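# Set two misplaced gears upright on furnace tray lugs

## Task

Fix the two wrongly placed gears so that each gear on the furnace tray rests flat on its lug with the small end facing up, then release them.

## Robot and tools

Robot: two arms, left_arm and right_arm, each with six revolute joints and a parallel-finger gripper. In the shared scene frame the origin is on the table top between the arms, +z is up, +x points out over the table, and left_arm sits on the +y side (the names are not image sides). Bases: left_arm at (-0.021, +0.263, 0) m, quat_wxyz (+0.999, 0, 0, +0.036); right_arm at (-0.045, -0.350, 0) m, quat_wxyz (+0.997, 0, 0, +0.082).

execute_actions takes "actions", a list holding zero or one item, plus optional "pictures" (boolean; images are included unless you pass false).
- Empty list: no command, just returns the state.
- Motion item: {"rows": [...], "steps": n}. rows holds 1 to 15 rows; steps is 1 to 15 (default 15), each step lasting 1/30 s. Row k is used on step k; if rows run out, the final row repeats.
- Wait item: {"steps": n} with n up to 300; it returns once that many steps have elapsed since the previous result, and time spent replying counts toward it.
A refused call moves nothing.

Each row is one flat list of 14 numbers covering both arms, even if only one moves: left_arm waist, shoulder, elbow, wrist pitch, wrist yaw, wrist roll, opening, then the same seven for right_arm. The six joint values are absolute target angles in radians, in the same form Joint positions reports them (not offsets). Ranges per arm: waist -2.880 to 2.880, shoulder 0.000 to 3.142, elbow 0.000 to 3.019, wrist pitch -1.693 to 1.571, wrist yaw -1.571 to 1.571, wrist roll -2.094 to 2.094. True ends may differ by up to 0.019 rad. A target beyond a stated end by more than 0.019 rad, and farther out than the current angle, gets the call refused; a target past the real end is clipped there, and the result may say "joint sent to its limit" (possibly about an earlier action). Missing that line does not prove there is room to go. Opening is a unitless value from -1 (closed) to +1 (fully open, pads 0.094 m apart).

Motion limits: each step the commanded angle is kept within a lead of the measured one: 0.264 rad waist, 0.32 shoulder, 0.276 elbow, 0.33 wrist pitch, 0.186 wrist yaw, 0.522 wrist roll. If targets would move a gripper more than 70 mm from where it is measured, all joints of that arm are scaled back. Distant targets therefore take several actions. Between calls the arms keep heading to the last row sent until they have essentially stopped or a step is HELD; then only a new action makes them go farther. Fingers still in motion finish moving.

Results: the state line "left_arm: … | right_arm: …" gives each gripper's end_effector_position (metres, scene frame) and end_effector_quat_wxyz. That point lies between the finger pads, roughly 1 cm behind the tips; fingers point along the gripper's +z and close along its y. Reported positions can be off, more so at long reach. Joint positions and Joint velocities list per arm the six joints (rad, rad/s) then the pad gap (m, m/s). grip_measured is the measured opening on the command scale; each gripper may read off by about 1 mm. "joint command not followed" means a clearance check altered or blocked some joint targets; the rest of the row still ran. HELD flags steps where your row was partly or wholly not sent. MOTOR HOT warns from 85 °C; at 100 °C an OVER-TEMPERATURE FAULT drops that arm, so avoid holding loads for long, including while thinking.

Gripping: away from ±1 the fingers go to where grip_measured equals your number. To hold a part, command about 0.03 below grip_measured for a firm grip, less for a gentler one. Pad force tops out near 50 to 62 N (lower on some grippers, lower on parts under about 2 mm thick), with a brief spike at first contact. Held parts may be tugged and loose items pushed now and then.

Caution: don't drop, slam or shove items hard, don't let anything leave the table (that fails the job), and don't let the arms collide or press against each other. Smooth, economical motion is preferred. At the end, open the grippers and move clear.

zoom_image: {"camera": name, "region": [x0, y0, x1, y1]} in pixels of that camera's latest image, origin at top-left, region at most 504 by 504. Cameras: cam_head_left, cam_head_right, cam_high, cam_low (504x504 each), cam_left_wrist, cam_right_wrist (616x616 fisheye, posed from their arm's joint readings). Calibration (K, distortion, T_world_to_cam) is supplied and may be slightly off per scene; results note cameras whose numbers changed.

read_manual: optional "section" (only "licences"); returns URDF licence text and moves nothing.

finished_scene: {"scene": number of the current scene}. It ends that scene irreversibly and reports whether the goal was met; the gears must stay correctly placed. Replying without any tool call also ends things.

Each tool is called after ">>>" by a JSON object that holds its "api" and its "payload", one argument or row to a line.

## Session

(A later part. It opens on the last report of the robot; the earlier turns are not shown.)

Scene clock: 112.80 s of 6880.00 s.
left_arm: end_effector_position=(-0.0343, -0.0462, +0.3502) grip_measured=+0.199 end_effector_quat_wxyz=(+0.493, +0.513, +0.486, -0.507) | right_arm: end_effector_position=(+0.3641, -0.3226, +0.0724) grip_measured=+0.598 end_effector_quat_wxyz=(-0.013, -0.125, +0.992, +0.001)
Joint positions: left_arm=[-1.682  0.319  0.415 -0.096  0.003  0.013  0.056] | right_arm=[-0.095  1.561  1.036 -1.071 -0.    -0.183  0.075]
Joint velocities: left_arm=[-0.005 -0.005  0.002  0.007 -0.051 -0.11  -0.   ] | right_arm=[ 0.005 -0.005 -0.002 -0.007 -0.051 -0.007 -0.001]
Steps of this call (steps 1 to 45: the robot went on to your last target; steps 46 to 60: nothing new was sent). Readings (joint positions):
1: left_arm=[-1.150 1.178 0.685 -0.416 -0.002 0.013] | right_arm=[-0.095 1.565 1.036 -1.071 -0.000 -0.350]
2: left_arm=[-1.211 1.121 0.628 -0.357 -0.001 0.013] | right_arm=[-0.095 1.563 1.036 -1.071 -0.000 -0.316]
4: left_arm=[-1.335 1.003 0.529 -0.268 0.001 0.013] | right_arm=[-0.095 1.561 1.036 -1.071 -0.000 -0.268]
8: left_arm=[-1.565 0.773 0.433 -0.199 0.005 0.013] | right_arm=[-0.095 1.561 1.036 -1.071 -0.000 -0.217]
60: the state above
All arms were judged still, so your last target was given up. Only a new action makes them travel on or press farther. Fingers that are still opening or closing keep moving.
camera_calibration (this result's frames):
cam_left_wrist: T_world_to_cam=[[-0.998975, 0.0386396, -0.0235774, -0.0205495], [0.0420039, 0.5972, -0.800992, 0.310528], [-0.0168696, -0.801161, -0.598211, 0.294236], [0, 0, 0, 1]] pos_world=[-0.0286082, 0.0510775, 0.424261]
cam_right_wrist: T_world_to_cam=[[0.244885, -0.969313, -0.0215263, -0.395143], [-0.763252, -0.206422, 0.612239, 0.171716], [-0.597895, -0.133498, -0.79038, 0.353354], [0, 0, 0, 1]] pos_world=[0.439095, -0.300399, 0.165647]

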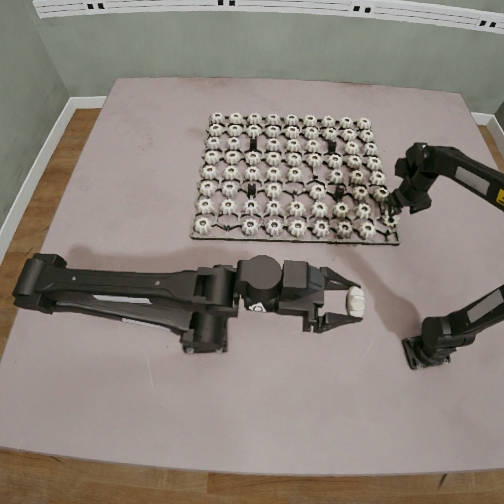

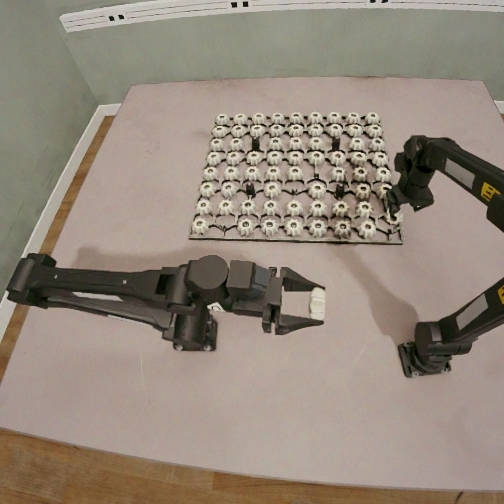

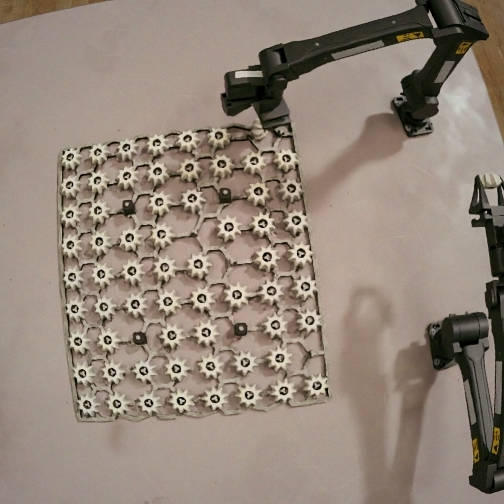

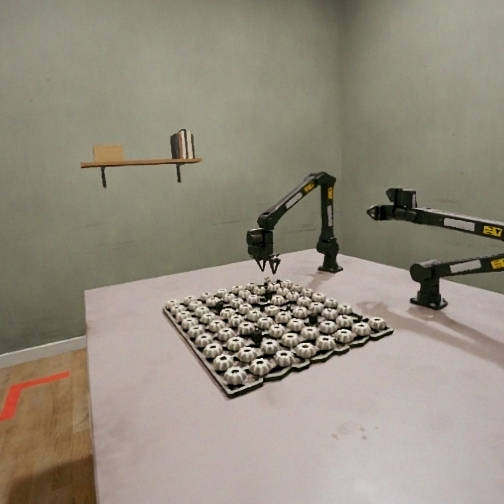

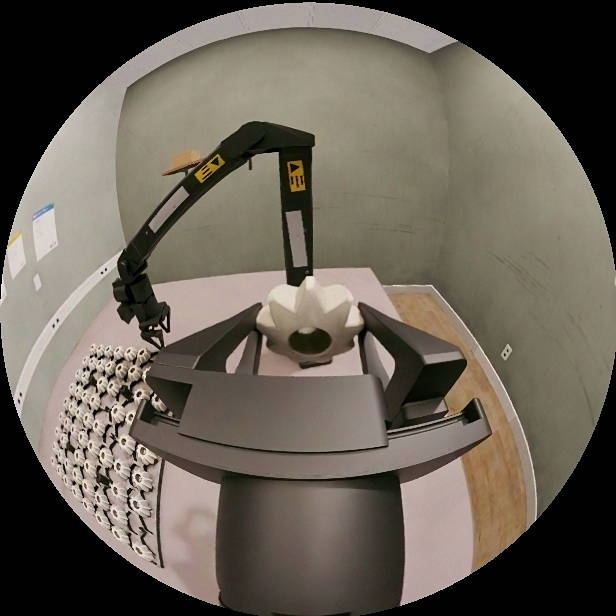

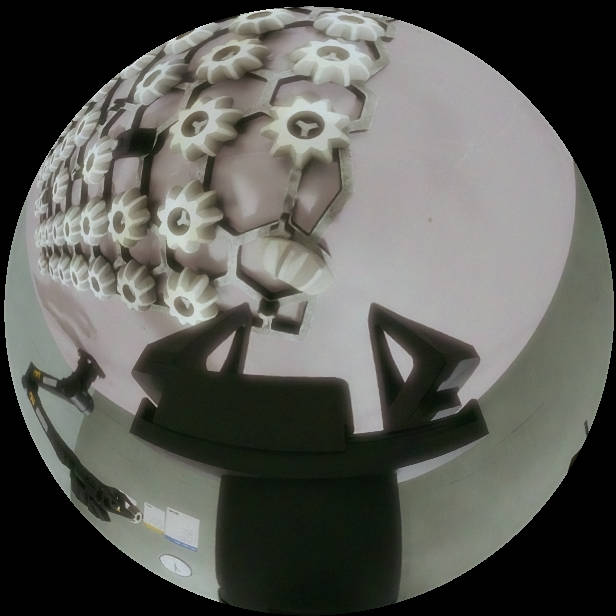

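>>> {"api": "execute_actions", "payload": {
  "actions": [
    {"rows":[[-1.682,0.306,0.43,-0.08,0,0,0.0,-0.052,1.575,1.04,-1.02,0,0.22,0.6]],"steps":10}
  ],
  "pictures": false
}}

>>> {"api": "execute_actions", "payload": {
  "actions": [
    {"rows":[[-1.682,0.306,0.43,-0.08,0,0,0.0,-0.052,1.60,1.025,-0.98,0,0.22,0.6],[-1.682,0.306,0.43,-0.08,0,0,0.0,-0.052,1.615,1.015,-0.955,0,0.22,0.6],[-1.682,0.306,0.43,-0.08,0,0,0.0,-0.052,1.632,1.01,-0.93,0,0.22,0.6]]}
  ]
}}

Scene clock: 127.83 s of 6880.00 s.
left_arm: end_effector_position=(-0.0343, -0.0462, +0.3502) grip_measured=+0.199 end_effector_quat_wxyz=(+0.493, +0.513, +0.486, -0.507) | right_arm: end_effector_position=(+0.3710, -0.3035, +0.0701) grip_measured=+0.598 end_effector_quat_wxyz=(+0.003, +0.025, +1.000, +0.000)
Joint positions: left_arm=[-1.682  0.319  0.415 -0.096  0.003  0.013  0.056] | right_arm=[-0.05   1.567  1.035 -1.034  0.     0.163  0.075]
Joint velocities: left_arm=[-0.015 -0.005  0.002 -0.007  0.007 -0.037  0.   ] | right_arm=[-0.005  0.015  0.002  0.002  0.066  0.256 -0.   ]
Steps of this call (steps 1 to 90: nothing new was sent; then 11.70 s passed at rest; steps 91 to 100: all 10 steps of this action). Readings (joint positions):
91: left_arm=[-1.682 0.319 0.415 -0.096 0.003 0.013] | right_arm=[-0.092 1.561 1.035 -1.065 0.000 -0.125]
92: left_arm=[-1.682 0.319 0.415 -0.096 0.003 0.013] | right_arm=[-0.087 1.562 1.035 -1.054 0.000 -0.057]
94: left_arm=[-1.682 0.319 0.415 -0.096 0.003 0.013] | right_arm=[-0.072 1.564 1.035 -1.039 0.000 0.039]
98: left_arm=[-1.682 0.319 0.415 -0.096 0.003 0.013] | right_arm=[-0.051 1.567 1.035 -1.034 0.000 0.138]
100: the state above

Scene clock: 128.33 s of 6880.00 s.
left_arm: end_effector_position=(-0.0343, -0.0462, +0.3502) grip_measured=+0.199 end_effector_quat_wxyz=(+0.493, +0.513, +0.486, -0.507) | right_arm: end_effector_position=(+0.3720, -0.3034, +0.0296) grip_measured=+0.598 end_effector_quat_wxyz=(-0.006, +0.046, +0.999, -0.001)
Joint positions: left_arm=[-1.682  0.319  0.415 -0.096  0.003  0.013  0.056] | right_arm=[-0.05   1.641  1.002 -0.943  0.     0.206  0.075]
Joint velocities: left_arm=[-0.005  0.005 -0.002 -0.007 -0.037  0.095  0.   ] | right_arm=[ 0.005 -0.024 -0.002 -0.002 -0.022 -0.037 -0.   ]
Steps of this call (steps 1 to 15: all 15 steps of this action). Readings (joint positions):
1: left_arm=[-1.682 0.319 0.415 -0.096 0.003 0.013] | right_arm=[-0.050 1.568 1.034 -1.027 0.000 0.172]
2: left_arm=[-1.682 0.319 0.415 -0.096 0.003 0.013] | right_arm=[-0.050 1.570 1.030 -1.010 0.000 0.179]
4: left_arm=[-1.682 0.319 0.415 -0.096 0.003 0.013] | right_arm=[-0.050 1.586 1.023 -0.969 0.000 0.189]
8: left_arm=[-1.682 0.319 0.415 -0.096 0.003 0.013] | right_arm=[-0.050 1.629 1.011 -0.945 0.000 0.200]
15: the state above
camera_calibration (this result's frames):
cam_left_wrist: T_world_to_cam=[[-0.998975, 0.0386396, -0.0235774, -0.0205495], [0.0420039, 0.5972, -0.800992, 0.310528], [-0.0168696, -0.801161, -0.598211, 0.294236], [0, 0, 0, 1]] pos_world=[-0.0286082, 0.0510775, 0.424261]
cam_right_wrist: T_world_to_cam=[[-0.0957885, -0.9953, -0.0142148, -0.2607], [-0.795938, 0.0680105, 0.601545, 0.303639], [-0.597752, 0.0689352, -0.798712, 0.388414], [0, 0, 0, 1]] pos_world=[0.44888, -0.3069, 0.123872]

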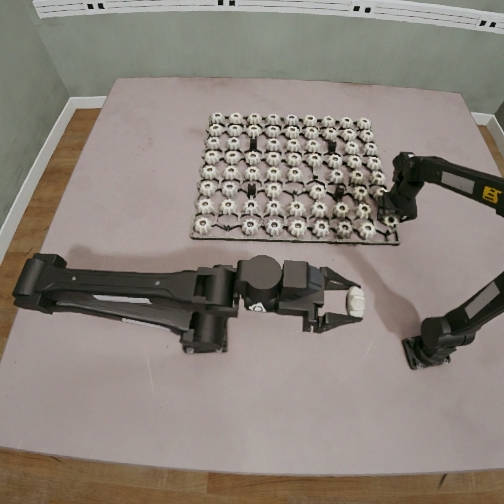

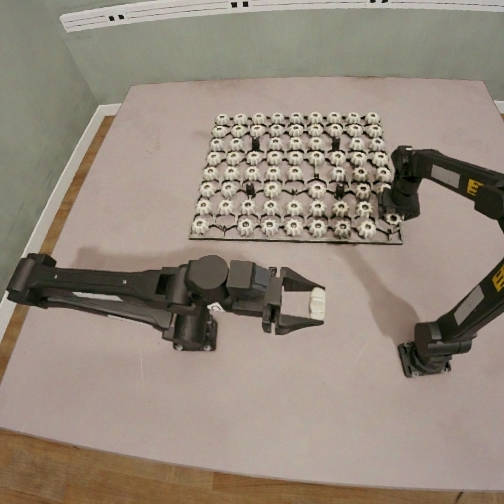

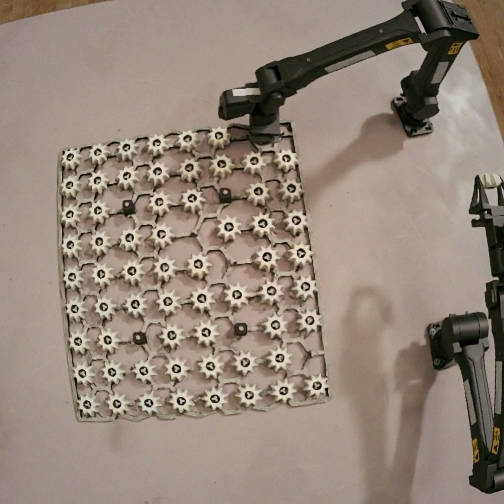

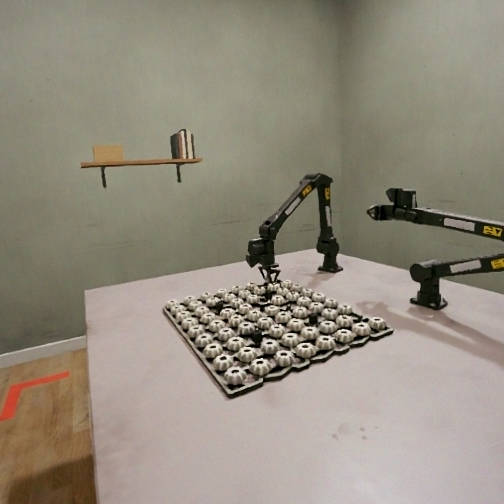

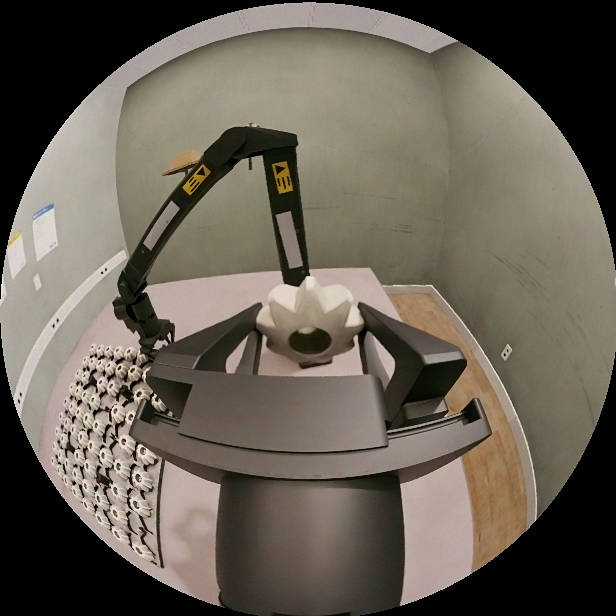

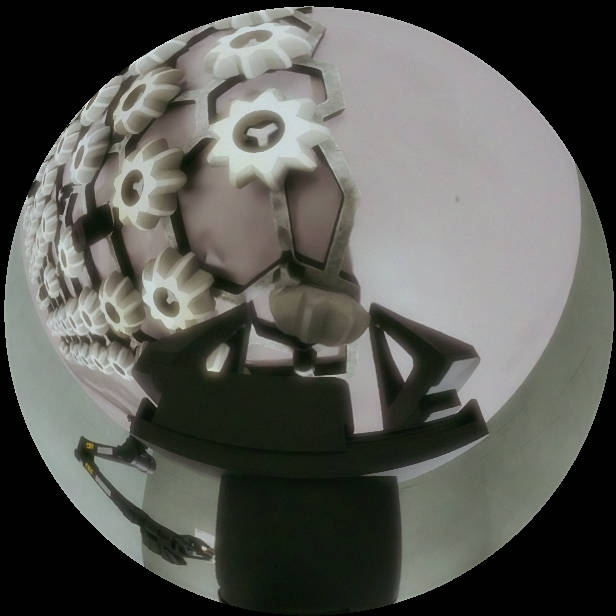

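>>> {"api": "execute_actions", "payload": {
  "actions": [
    {"rows":[[-1.682,0.306,0.43,-0.08,0,0.0,0.0,-0.052,1.632,1.01,-0.93,0,0.22,-0.1]],"steps":10}
  ],
  "pictures": false
}}

>>> {"api": "execute_actions", "payload": {
  "actions": [
    {"rows":[[-1.682,0.306,0.43,-0.08,0,0,0.0,-0.052,1.61,1.03,-0.96,0,0.22,-0.1],[-1.682,0.306,0.43,-0.08,0,0,0.0,-0.052,1.59,1.03,-0.98,0,0.22,-0.1],[-1.682,0.306,0.43,-0.08,0,0,0.0,-0.052,1.57,1.03,-1.0,0,0.22,-0.1],[-1.682,0.306,0.43,-0.08,0,0,0.0,-0.052,1.55,1.03,-1.02,0,0.22,-0.1],[-1.682,0.306,0.43,-0.08,0,0,0.0,-0.052,1.53,1.03,-1.04,0,0.22,-0.1],[-1.682,0.306,0.43,-0.08,0,0,0.0,-0.052,1.50,1.03,-1.07,0,0.22,-0.1],[-1.682,0.306,0.43,-0.08,0,0,0.0,-0.052,1.47,1.03,-1.10,0,0.22,-0.1]]}
  ],
  "pictures": false
}}

>>> {"api": "execute_actions", "payload": {
  "actions": [
    {"rows":[[-1.682,0.306,0.43,-0.08,0,0,0.0,-0.6,1.47,1.03,-1.10,0,0.1,-0.1]]}
  ],
  "pictures": false
}}

>>> {"api": "execute_actions", "payload": {
  "actions": [
    {"rows":[[-1.682,0.306,0.43,-0.08,0,0,0.0,-0.6,1.60,1.12,-1.43,0,0.1,-0.1]]}
  ],
  "pictures": false
}}

>>> {"api": "execute_actions", "payload": {
  "actions": [
    {"rows":[[-1.682,0.306,0.43,-0.08,0,0,0.0,-0.6,1.65,1.12,-1.43,0,0.1,-0.1],[-1.682,0.306,0.43,-0.08,0,0,0.0,-0.6,1.68,1.12,-1.43,0,0.1,-0.1],[-1.682,0.306,0.43,-0.08,0,0,0.0,-0.6,1.71,1.12,-1.43,0,0.1,-0.1],[-1.682,0.306,0.43,-0.08,0,0,0.0,-0.6,1.735,1.12,-1.43,0,0.1,-0.1]]}
  ]
}}

Scene clock: 159.23 s of 6880.00 s.
left_arm: end_effector_position=(-0.0343, -0.0462, +0.3502) grip_measured=+0.199 end_effector_quat_wxyz=(+0.493, +0.513, +0.486, -0.507) | right_arm: end_effector_position=(+0.3721, -0.3039, +0.0296) grip_measured=+0.181 end_effector_quat_wxyz=(-0.006, +0.048, +0.999, -0.001)
Joint positions: left_arm=[-1.682  0.319  0.415 -0.096  0.003  0.013  0.056] | right_arm=[-0.052  1.641  1.002 -0.943  0.     0.208  0.055]
Joint velocities: left_arm=[-0.005 -0.015  0.002 -0.007 -0.095  0.022 -0.001] | right_arm=[-0.005 -0.015  0.022  0.002 -0.007 -0.022 -0.001]
Steps of this call (steps 1 to 15: the robot went on to your last target; steps 16 to 90: nothing new was sent; then 27.57 s passed at rest; steps 91 to 100: all 10 steps of this action). Readings (joint positions):
91: left_arm=[-1.682 0.319 0.415 -0.096 0.003 0.013] | right_arm=[-0.050 1.641 1.002 -0.943 0.000 0.207]
92: left_arm=[-1.682 0.319 0.415 -0.096 0.003 0.013] | right_arm=[-0.051 1.641 1.002 -0.943 0.000 0.208]
94: left_arm=[-1.682 0.319 0.415 -0.096 0.003 0.013] | right_arm=[-0.052 1.641 1.002 -0.943 0.000 0.208]
98: left_arm=[-1.682 0.319 0.415 -0.096 0.003 0.013] | right_arm=[-0.052 1.641 1.002 -0.943 0.000 0.208]
100: the state above

Scene clock: 159.73 s of 6880.00 s.
left_arm: end_effector_position=(-0.0343, -0.0462, +0.3502) grip_measured=+0.199 end_effector_quat_wxyz=(+0.493, +0.513, +0.486, -0.507) | right_arm: end_effector_position=(+0.3482, -0.3066, +0.0989) grip_measured=+0.181 end_effector_quat_wxyz=(+0.011, +0.048, +0.999, +0.002)
Joint positions: left_arm=[-1.682  0.319  0.415 -0.096  0.003  0.013  0.056] | right_arm=[-0.052  1.462  1.002 -1.089  0.     0.208  0.055]
Joint velocities: left_arm=[ 0.015 -0.024  0.007  0.002 -0.007 -0.022  0.   ] | right_arm=[-0.015  0.015 -0.007 -0.027 -0.007 -0.022  0.   ]
Steps of this call (steps 1 to 15: all 15 steps of this action). Readings (joint positions):
1: left_arm=[-1.682 0.319 0.415 -0.096 0.003 0.013] | right_arm=[-0.052 1.641 1.002 -0.944 0.000 0.208]
2: left_arm=[-1.682 0.319 0.415 -0.096 0.003 0.013] | right_arm=[-0.052 1.641 1.002 -0.948 0.000 0.208]
4: left_arm=[-1.682 0.319 0.415 -0.096 0.003 0.013] | right_arm=[-0.052 1.632 1.002 -0.974 0.000 0.208]
8: left_arm=[-1.682 0.319 0.415 -0.096 0.003 0.013] | right_arm=[-0.052 1.567 1.002 -1.058 0.000 0.208]
15: the state above

Scene clock: 160.23 s of 6880.00 s.
left_arm: end_effector_position=(-0.0343, -0.0462, +0.3502) grip_measured=+0.199 end_effector_quat_wxyz=(+0.493, +0.513, +0.486, -0.507) | right_arm: end_effector_position=(+0.3007, -0.5405, +0.0892) grip_measured=+0.182 end_effector_quat_wxyz=(-0.003, +0.306, +0.952, -0.005)
Joint positions: left_arm=[-1.682  0.319  0.415 -0.096  0.003  0.013  0.056] | right_arm=[-0.66   1.488  1.002 -1.089  0.01   0.124  0.056]
Joint velocities: left_arm=[ 0.005 -0.005 -0.017  0.007  0.081 -0.037  0.   ] | right_arm=[-0.005  0.005 -0.002 -0.017  0.095 -0.037 -0.001]
Steps of this call (steps 1 to 15: all 15 steps of this action). Readings (joint positions):
1: left_arm=[-1.682 0.319 0.415 -0.096 0.003 0.013] | right_arm=[-0.063 1.463 1.002 -1.089 -0.006 0.199]
2: left_arm=[-1.682 0.319 0.415 -0.096 0.003 0.013] | right_arm=[-0.085 1.466 1.002 -1.089 -0.013 0.187]
4: left_arm=[-1.682 0.319 0.415 -0.096 0.003 0.013] | right_arm=[-0.168 1.472 1.002 -1.089 -0.013 0.170]
8: left_arm=[-1.682 0.319 0.415 -0.096 0.003 0.013] | right_arm=[-0.390 1.484 1.002 -1.089 -0.008 0.148]
15: the state above

Scene clock: 160.73 s of 6880.00 s.
left_arm: end_effector_position=(-0.0343, -0.0462, +0.3502) grip_measured=+0.199 end_effector_quat_wxyz=(+0.493, +0.513, +0.486, -0.507) | right_arm: end_effector_position=(+0.2646, -0.4929, +0.0758) grip_measured=+0.169 end_effector_quat_wxyz=(-0.195, +0.263, +0.944, +0.031)
Joint positions: left_arm=[-1.682  0.319  0.415 -0.096  0.003  0.013  0.056] | right_arm=[-0.594  1.63   1.072 -1.41  -0.     0.113  0.055]
Joint velocities: left_arm=[-0.015  0.005  0.002 -0.002 -0.037  0.037  0.   ] | right_arm=[ 0.005  0.005 -0.022 -0.002  0.007 -0.095 -0.   ]
Steps of this call (steps 1 to 15: all 15 steps of this action). Readings (joint positions):
1: left_arm=[-1.682 0.319 0.415 -0.096 0.003 0.013] | right_arm=[-0.656 1.498 1.015 -1.141 0.009 0.122]
2: left_arm=[-1.682 0.319 0.415 -0.096 0.003 0.013] | right_arm=[-0.647 1.519 1.043 -1.244 0.007 0.121]
4: left_arm=[-1.682 0.319 0.415 -0.096 0.003 0.013] | right_arm=[-0.622 1.565 1.071 -1.361 0.003 0.118]
8: left_arm=[-1.682 0.319 0.415 -0.096 0.003 0.013] | right_arm=[-0.593 1.624 1.072 -1.408 -0.000 0.114]
15: the state above

Scene clock: 161.23 s of 6880.00 s.
left_arm: end_effector_position=(-0.0343, -0.0462, +0.3502) grip_measured=+0.199 end_effector_quat_wxyz=(+0.493, +0.513, +0.486, -0.507) | right_arm: end_effector_position=(+0.2575, -0.4897, +0.0341) grip_measured=+0.169 end_effector_quat_wxyz=(-0.259, +0.259, +0.930, +0.042)
Joint positions: left_arm=[-1.682  0.319  0.415 -0.096  0.003  0.013  0.056] | right_arm=[-0.594  1.768  1.08  -1.413 -0.     0.113  0.055]
Joint velocities: left_arm=[-0.005  0.005 -0.012  0.002 -0.066 -0.007 -0.   ] | right_arm=[ 0.005 -0.044 -0.002  0.022  0.037  0.022 -0.   ]
Steps of this call (steps 1 to 15: all 15 steps of this action). Readings (joint positions):
1: left_arm=[-1.682 0.319 0.415 -0.096 0.003 0.013] | right_arm=[-0.594 1.631 1.072 -1.411 -0.000 0.113]
2: left_arm=[-1.682 0.319 0.415 -0.096 0.003 0.013] | right_arm=[-0.594 1.636 1.073 -1.411 -0.000 0.113]
4: left_arm=[-1.682 0.319 0.415 -0.096 0.003 0.013] | right_arm=[-0.594 1.660 1.077 -1.413 -0.000 0.113]
8: left_arm=[-1.682 0.319 0.415 -0.096 0.003 0.013] | right_arm=[-0.594 1.740 1.080 -1.413 -0.000 0.113]
15: the state above
camera_calibration (this result's frames):
cam_left_wrist: T_world_to_cam=[[-0.998975, 0.0386396, -0.0235774, -0.0205495], [0.0420039, 0.5972, -0.800992, 0.310528], [-0.0168696, -0.801161, -0.598211, 0.294236], [0, 0, 0, 1]] pos_world=[-0.0286082, 0.0510775, 0.424261]
cam_right_wrist: T_world_to_cam=[[-0.512553, -0.857546, 0.0436358, -0.284185], [-0.321547, 0.238812, 0.916284, 0.173216], [-0.796177, 0.455613, -0.398145, 0.563182], [0, 0, 0, 1]] pos_world=[0.35843, -0.541661, 0.0779133]

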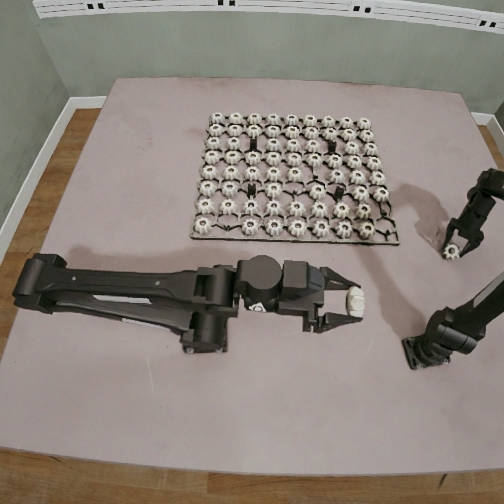

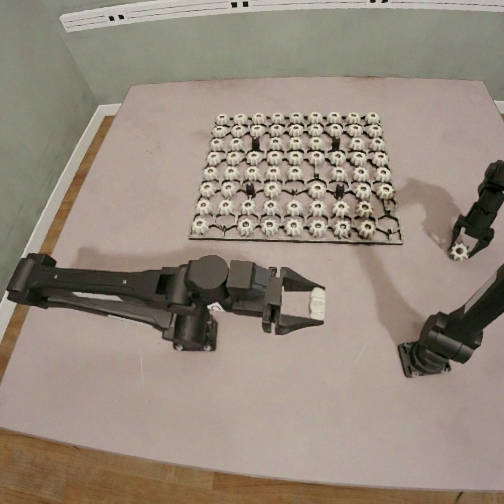

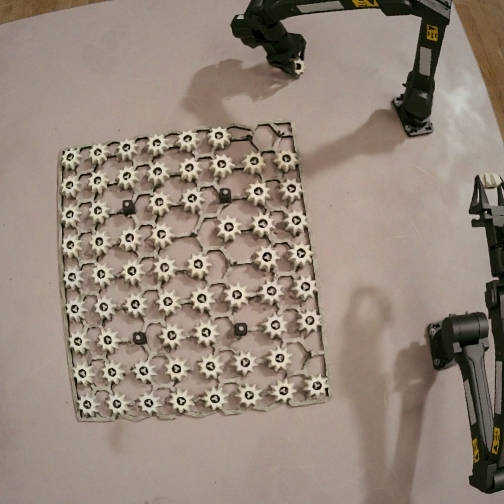

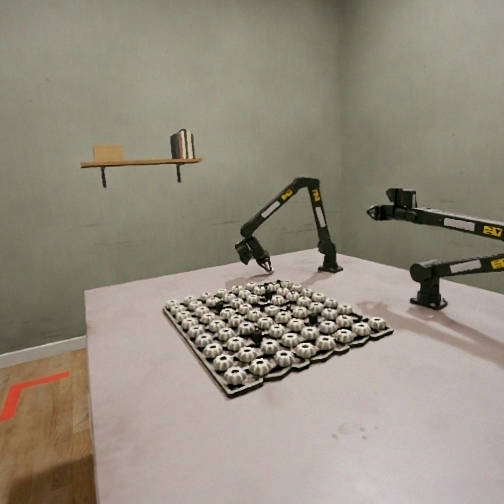

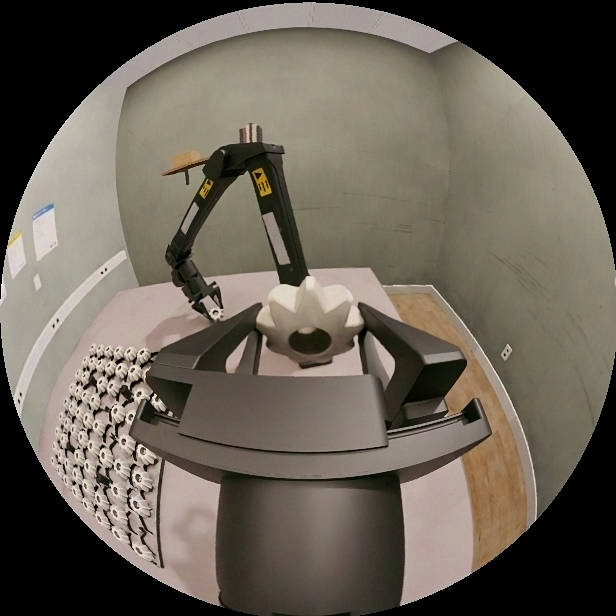

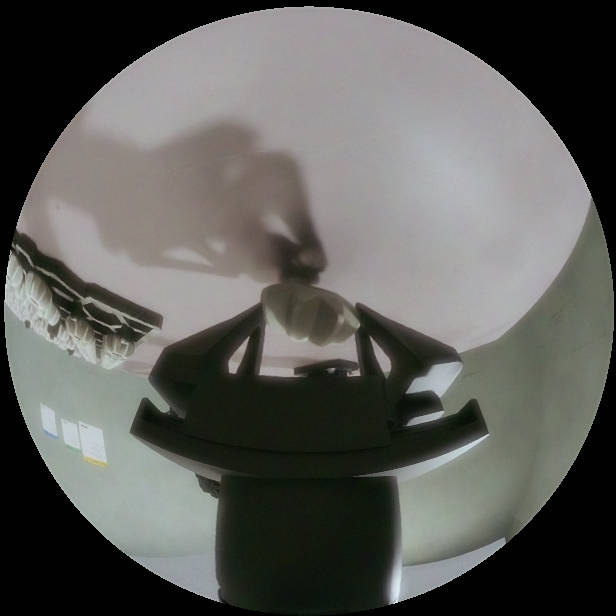

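>>> {"api": "execute_actions", "payload": {
  "actions": [
    {"rows":[[-1.682,0.306,0.43,-0.08,0,0,0.0,-0.6,1.75,1.12,-1.43,0,0.1,0.6]],"steps":10}
  ],
  "pictures": false
}}

>>> {"api": "execute_actions", "payload": {
  "actions": [
    {"rows":[[-1.682,0.306,0.43,-0.08,0,0,0.0,-0.6,1.55,1.12,-1.43,0,0.1,0.6]],"steps":12}
  ],
  "pictures": false
}}

>>> {"api": "execute_actions", "payload": {
  "actions": [
    {"rows":[[-1.682,0.306,0.43,-0.08,0,0,0.0,-0.6,1.355,0.85,-1.045,0,0.0,0.6]]}
  ],
  "pictures": false
}}

>>> {"api": "execute_actions", "payload": {
  "actions": [
    {"steps":15}
  ]
}}

Scene clock: 173.20 s of 6880.00 s.
left_arm: end_effector_position=(-0.0343, -0.0462, +0.3502) grip_measured=+0.199 end_effector_quat_wxyz=(+0.493, +0.513, +0.486, -0.507) | right_arm: end_effector_position=(+0.2574, -0.4897, +0.0349) grip_measured=+0.598 end_effector_quat_wxyz=(-0.259, +0.259, +0.930, +0.041)
Joint positions: left_arm=[-1.682  0.319  0.415 -0.096  0.003  0.013  0.056] | right_arm=[-0.594  1.766  1.08  -1.415  0.     0.113  0.075]
Joint velocities: left_arm=[ 0.015  0.005  0.002  0.017 -0.022  0.037  0.   ] | right_arm=[-0.015 -0.015  0.002 -0.007 -0.051  0.066  0.   ]
Steps of this call (steps 1 to 15: the robot went on to your last target; steps 16 to 90: nothing new was sent; then 8.63 s passed at rest; steps 91 to 100: all 10 steps of this action). Readings (joint positions):
91: left_arm=[-1.682 0.319 0.415 -0.096 0.003 0.013] | right_arm=[-0.594 1.767 1.080 -1.414 0.000 0.113]
92: left_arm=[-1.682 0.319 0.415 -0.096 0.003 0.013] | right_arm=[-0.594 1.767 1.080 -1.414 0.000 0.113]
94: left_arm=[-1.682 0.319 0.415 -0.096 0.003 0.013] | right_arm=[-0.594 1.766 1.080 -1.415 0.000 0.113]
98: left_arm=[-1.682 0.319 0.415 -0.096 0.003 0.013] | right_arm=[-0.594 1.766 1.080 -1.415 0.000 0.113]
100: the state above

Scene clock: 173.60 s of 6880.00 s.
left_arm: end_effector_position=(-0.0343, -0.0462, +0.3502) grip_measured=+0.199 end_effector_quat_wxyz=(+0.493, +0.513, +0.486, -0.507) | right_arm: end_effector_position=(+0.2748, -0.4976, +0.1220) grip_measured=+0.598 end_effector_quat_wxyz=(-0.129, +0.266, +0.955, +0.021)
Joint positions: left_arm=[-1.682  0.319  0.415 -0.096  0.003  0.013  0.056] | right_arm=[-0.594  1.509  1.096 -1.42   0.     0.112  0.075]
Joint velocities: left_arm=[ 0.005 -0.005  0.002  0.017  0.037 -0.007 -0.   ] | right_arm=[-0.005  0.063  0.022 -0.002 -0.037 -0.066  0.001]
Steps of this call (steps 1 to 12: all 12 steps of this action). Readings (joint positions):
1: left_arm=[-1.682 0.319 0.415 -0.096 0.003 0.013] | right_arm=[-0.594 1.757 1.080 -1.415 0.000 0.113]
2: left_arm=[-1.682 0.319 0.415 -0.096 0.003 0.013] | right_arm=[-0.594 1.742 1.078 -1.415 0.000 0.113]
4: left_arm=[-1.682 0.319 0.415 -0.096 0.003 0.013] | right_arm=[-0.594 1.682 1.078 -1.415 0.000 0.113]
8: left_arm=[-1.682 0.319 0.415 -0.096 0.003 0.013] | right_arm=[-0.594 1.545 1.085 -1.418 0.000 0.112]
12: the state above

Scene clock: 174.10 s of 6880.00 s.
left_arm: end_effector_position=(-0.0343, -0.0462, +0.3502) grip_measured=+0.199 end_effector_quat_wxyz=(+0.493, +0.513, +0.486, -0.507) | right_arm: end_effector_position=(+0.2546, -0.4884, +0.0734) grip_measured=+0.598 end_effector_quat_wxyz=(-0.013, +0.222, +0.975, +0.003)
Joint positions: left_arm=[-1.682  0.319  0.415 -0.096  0.003  0.013  0.056] | right_arm=[-0.594  1.359  0.821 -1.058  0.     0.017  0.075]
Joint velocities: left_arm=[-0.005 -0.005 -0.007 -0.012  0.037 -0.022  0.001] | right_arm=[-0.005 -0.015 -0.002  0.002 -0.007 -0.037 -0.001]
Steps of this call (steps 1 to 15: all 15 steps of this action). Readings (joint positions):
1: left_arm=[-1.682 0.319 0.415 -0.096 0.003 0.013] | right_arm=[-0.594 1.498 1.066 -1.359 0.000 0.098]
2: left_arm=[-1.682 0.319 0.415 -0.096 0.003 0.013] | right_arm=[-0.594 1.466 1.000 -1.238 0.000 0.081]
4: left_arm=[-1.682 0.319 0.415 -0.096 0.003 0.013] | right_arm=[-0.594 1.401 0.880 -1.117 0.000 0.056]
8: left_arm=[-1.682 0.319 0.415 -0.096 0.003 0.013] | right_arm=[-0.594 1.360 0.820 -1.080 0.000 0.030]
15: the state above

Scene clock: 174.60 s of 6880.00 s.
left_arm: end_effector_position=(-0.0343, -0.0462, +0.3502) grip_measured=+0.199 end_effector_quat_wxyz=(+0.493, +0.513, +0.486, -0.507) | right_arm: end_effector_position=(+0.2546, -0.4884, +0.0734) grip_measured=+0.598 end_effector_quat_wxyz=(-0.013, +0.220, +0.975, +0.003)
Joint positions: left_arm=[-1.682  0.319  0.415 -0.096  0.003  0.013  0.056] | right_arm=[-0.594  1.359  0.821 -1.058  0.     0.013  0.075]
Joint velocities: left_arm=[-0.015  0.005  0.007 -0.012  0.051  0.037 -0.001] | right_arm=[-0.005 -0.005  0.002 -0.022 -0.007  0.037  0.001]
Steps of this call (steps 1 to 15: the robot went on to your last target). Readings (joint positions):
1: left_arm=[-1.682 0.319 0.415 -0.096 0.003 0.013] | right_arm=[-0.594 1.359 0.821 -1.058 0.000 0.016]
2: left_arm=[-1.682 0.319 0.415 -0.096 0.003 0.013] | right_arm=[-0.594 1.359 0.821 -1.058 0.000 0.015]
4: left_arm=[-1.682 0.319 0.415 -0.096 0.003 0.013] | right_arm=[-0.594 1.359 0.821 -1.058 0.000 0.014]
8: left_arm=[-1.682 0.319 0.415 -0.096 0.003 0.013] | right_arm=[-0.594 1.359 0.821 -1.058 0.000 0.013]
15: the state above
All arms were judged still, so your last target was given up. Only a new action makes them travel on or press farther. Fingers that are still opening or closing keep moving.
camera_calibration (this result's frames):
cam_left_wrist: T_world_to_cam=[[-0.998975, 0.0386396, -0.0235774, -0.0205495], [0.0420039, 0.5972, -0.800992, 0.310528], [-0.0168696, -0.801161, -0.598211, 0.294236], [0, 0, 0, 1]] pos_world=[-0.0286082, 0.0510775, 0.424261]
cam_right_wrist: T_world_to_cam=[[-0.432003, -0.901727, -0.0161985, -0.324004], [-0.716588, 0.332289, 0.613257, 0.304446], [-0.547608, 0.276536, -0.789717, 0.453869], [0, 0, 0, 1]] pos_world=[0.326734, -0.518838, 0.166475]

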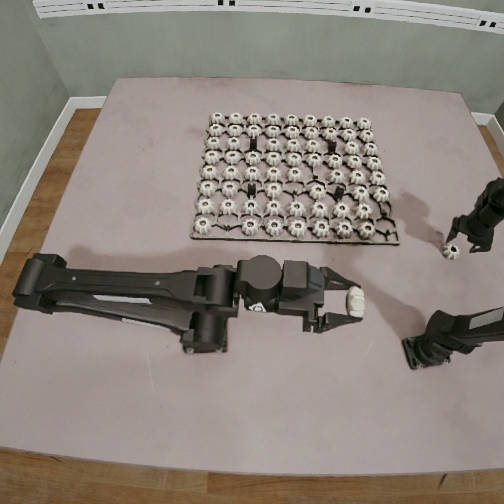

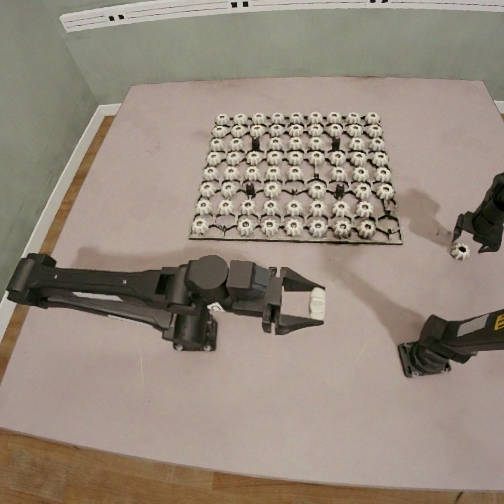

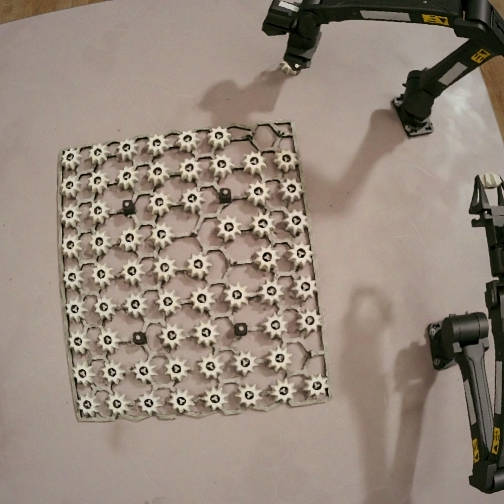

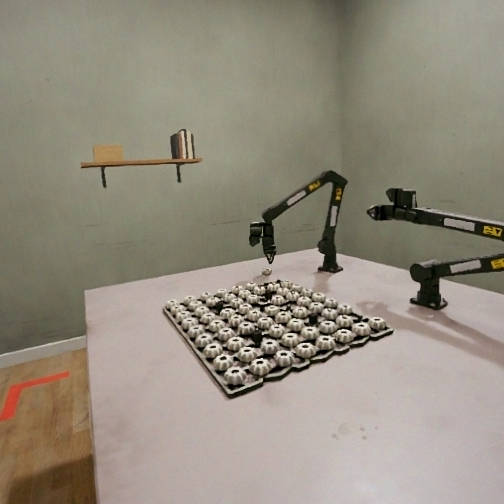

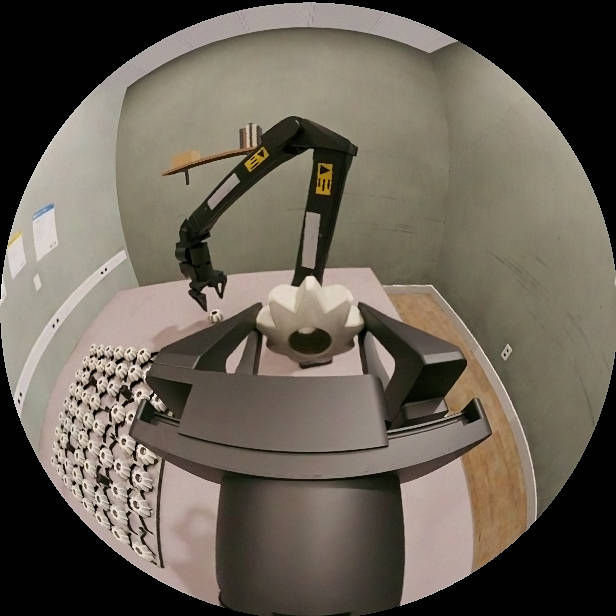

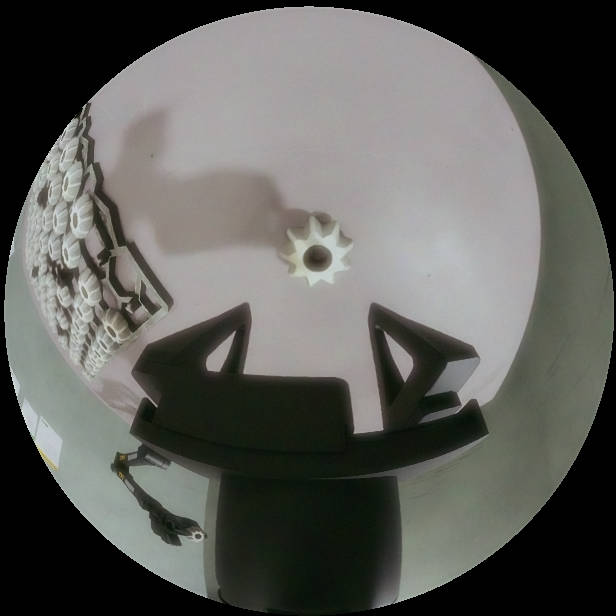

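>>> {"api": "execute_actions", "payload": {
  "actions": [
    {"rows":[[-1.682,0.306,0.43,-0.08,0,0,0.0,-0.6,1.40,0.81,-0.97,0,0.0,0.6],[-1.682,0.306,0.43,-0.08,0,0,0.0,-0.6,1.43,0.80,-0.93,0,0.0,0.6],[-1.682,0.306,0.43,-0.08,0,0,0.0,-0.6,1.46,0.79,-0.88,0,0.0,0.6],[-1.682,0.306,0.43,-0.08,0,0,0.0,-0.6,1.49,0.778,-0.835,0,0.0,0.6]]}
  ]
}}

Scene clock: 190.83 s of 6880.00 s.
left_arm: end_effector_position=(-0.0343, -0.0462, +0.3502) grip_measured=+0.199 end_effector_quat_wxyz=(+0.493, +0.513, +0.486, -0.507) | right_arm: end_effector_position=(+0.2657, -0.4935, +0.0082) grip_measured=+0.598 end_effector_quat_wxyz=(-0.010, +0.220, +0.976, +0.002)
Joint positions: left_arm=[-1.682  0.319  0.415 -0.096  0.003  0.013  0.056] | right_arm=[-0.594  1.51   0.766 -0.848  0.     0.012  0.075]
Joint velocities: left_arm=[ 0.005 -0.005 -0.007 -0.002 -0.037 -0.081 -0.   ] | right_arm=[-0.015 -0.054 -0.007  0.002  0.007  0.051 -0.001]
Steps of this call (steps 1 to 90: nothing new was sent; then 12.73 s passed at rest; steps 91 to 105: all 15 steps of this action). Readings (joint positions):
91: left_arm=[-1.682 0.319 0.415 -0.096 0.003 0.013] | right_arm=[-0.594 1.361 0.818 -1.046 0.000 0.013]
92: left_arm=[-1.682 0.319 0.415 -0.096 0.003 0.013] | right_arm=[-0.594 1.366 0.814 -1.016 0.000 0.013]
94: left_arm=[-1.682 0.319 0.415 -0.096 0.003 0.013] | right_arm=[-0.594 1.397 0.804 -0.935 0.000 0.013]
98: left_arm=[-1.682 0.319 0.415 -0.096 0.003 0.013] | right_arm=[-0.594 1.491 0.785 -0.853 0.000 0.012]
105: the state above
camera_calibration (this result's frames):
cam_left_wrist: T_world_to_cam=[[-0.998975, 0.0386396, -0.0235774, -0.0205495], [0.0420039, 0.5972, -0.800992, 0.310528], [-0.0168696, -0.801161, -0.598211, 0.294236], [0, 0, 0, 1]] pos_world=[-0.0286082, 0.0510775, 0.424261]
cam_right_wrist: T_world_to_cam=[[-0.431241, -0.902089, -0.016296, -0.325237], [-0.719602, 0.332996, 0.609333, 0.355281], [-0.544246, 0.274496, -0.792747, 0.408081], [0, 0, 0, 1]] pos_world=[0.337502, -0.523717, 0.10172]

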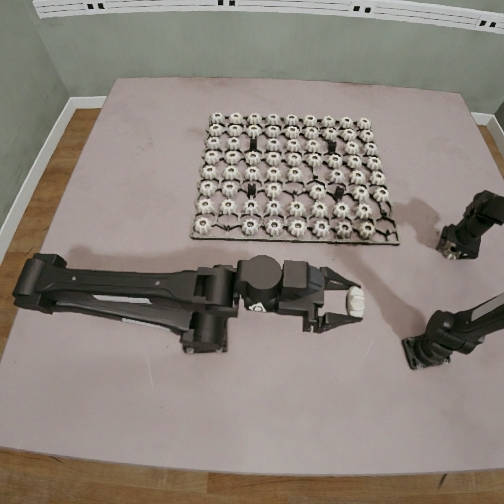

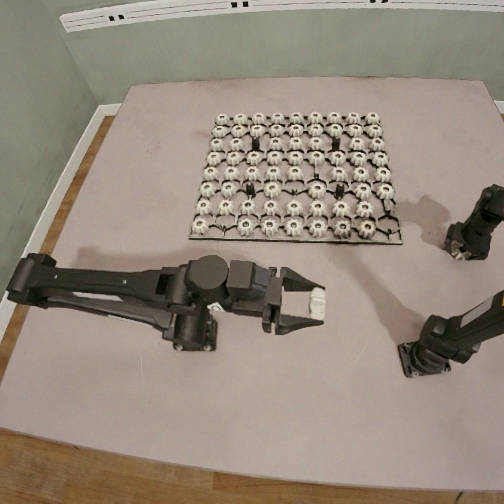

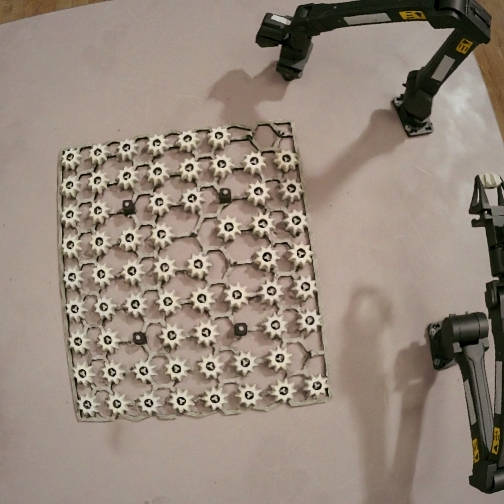

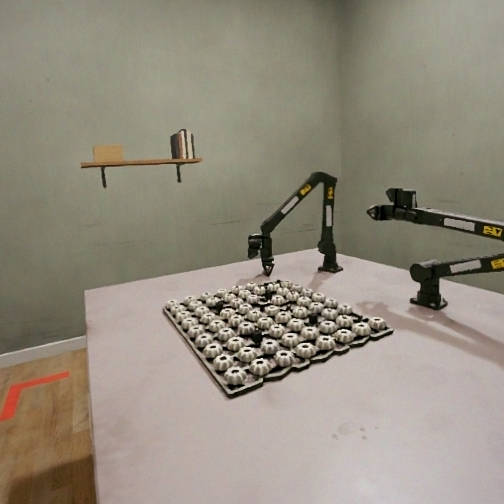

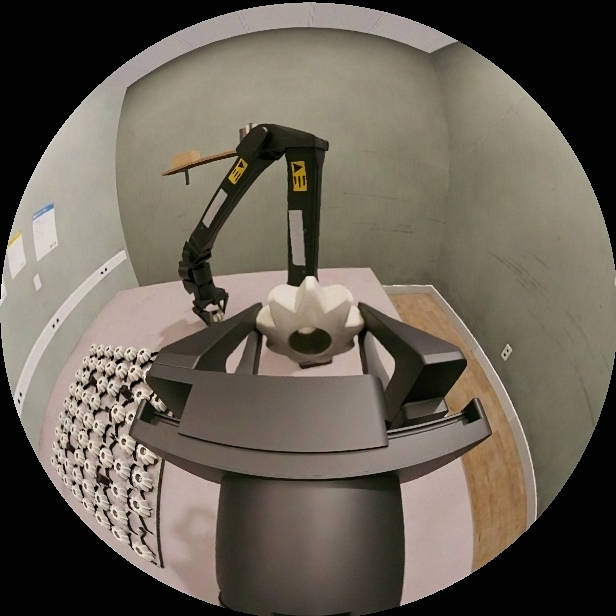

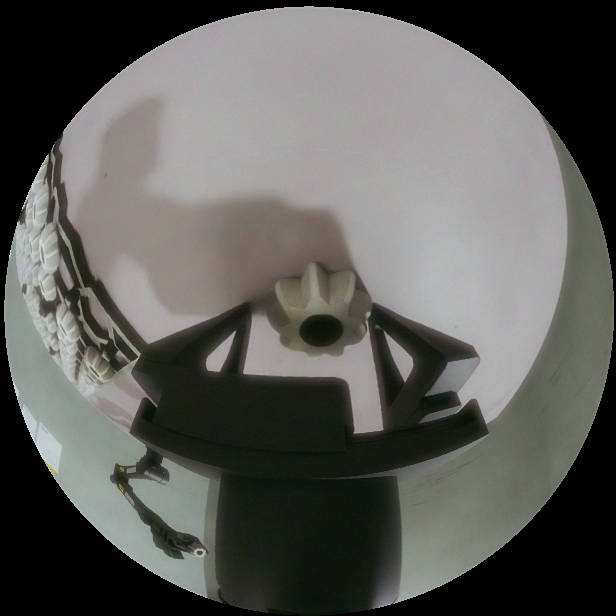

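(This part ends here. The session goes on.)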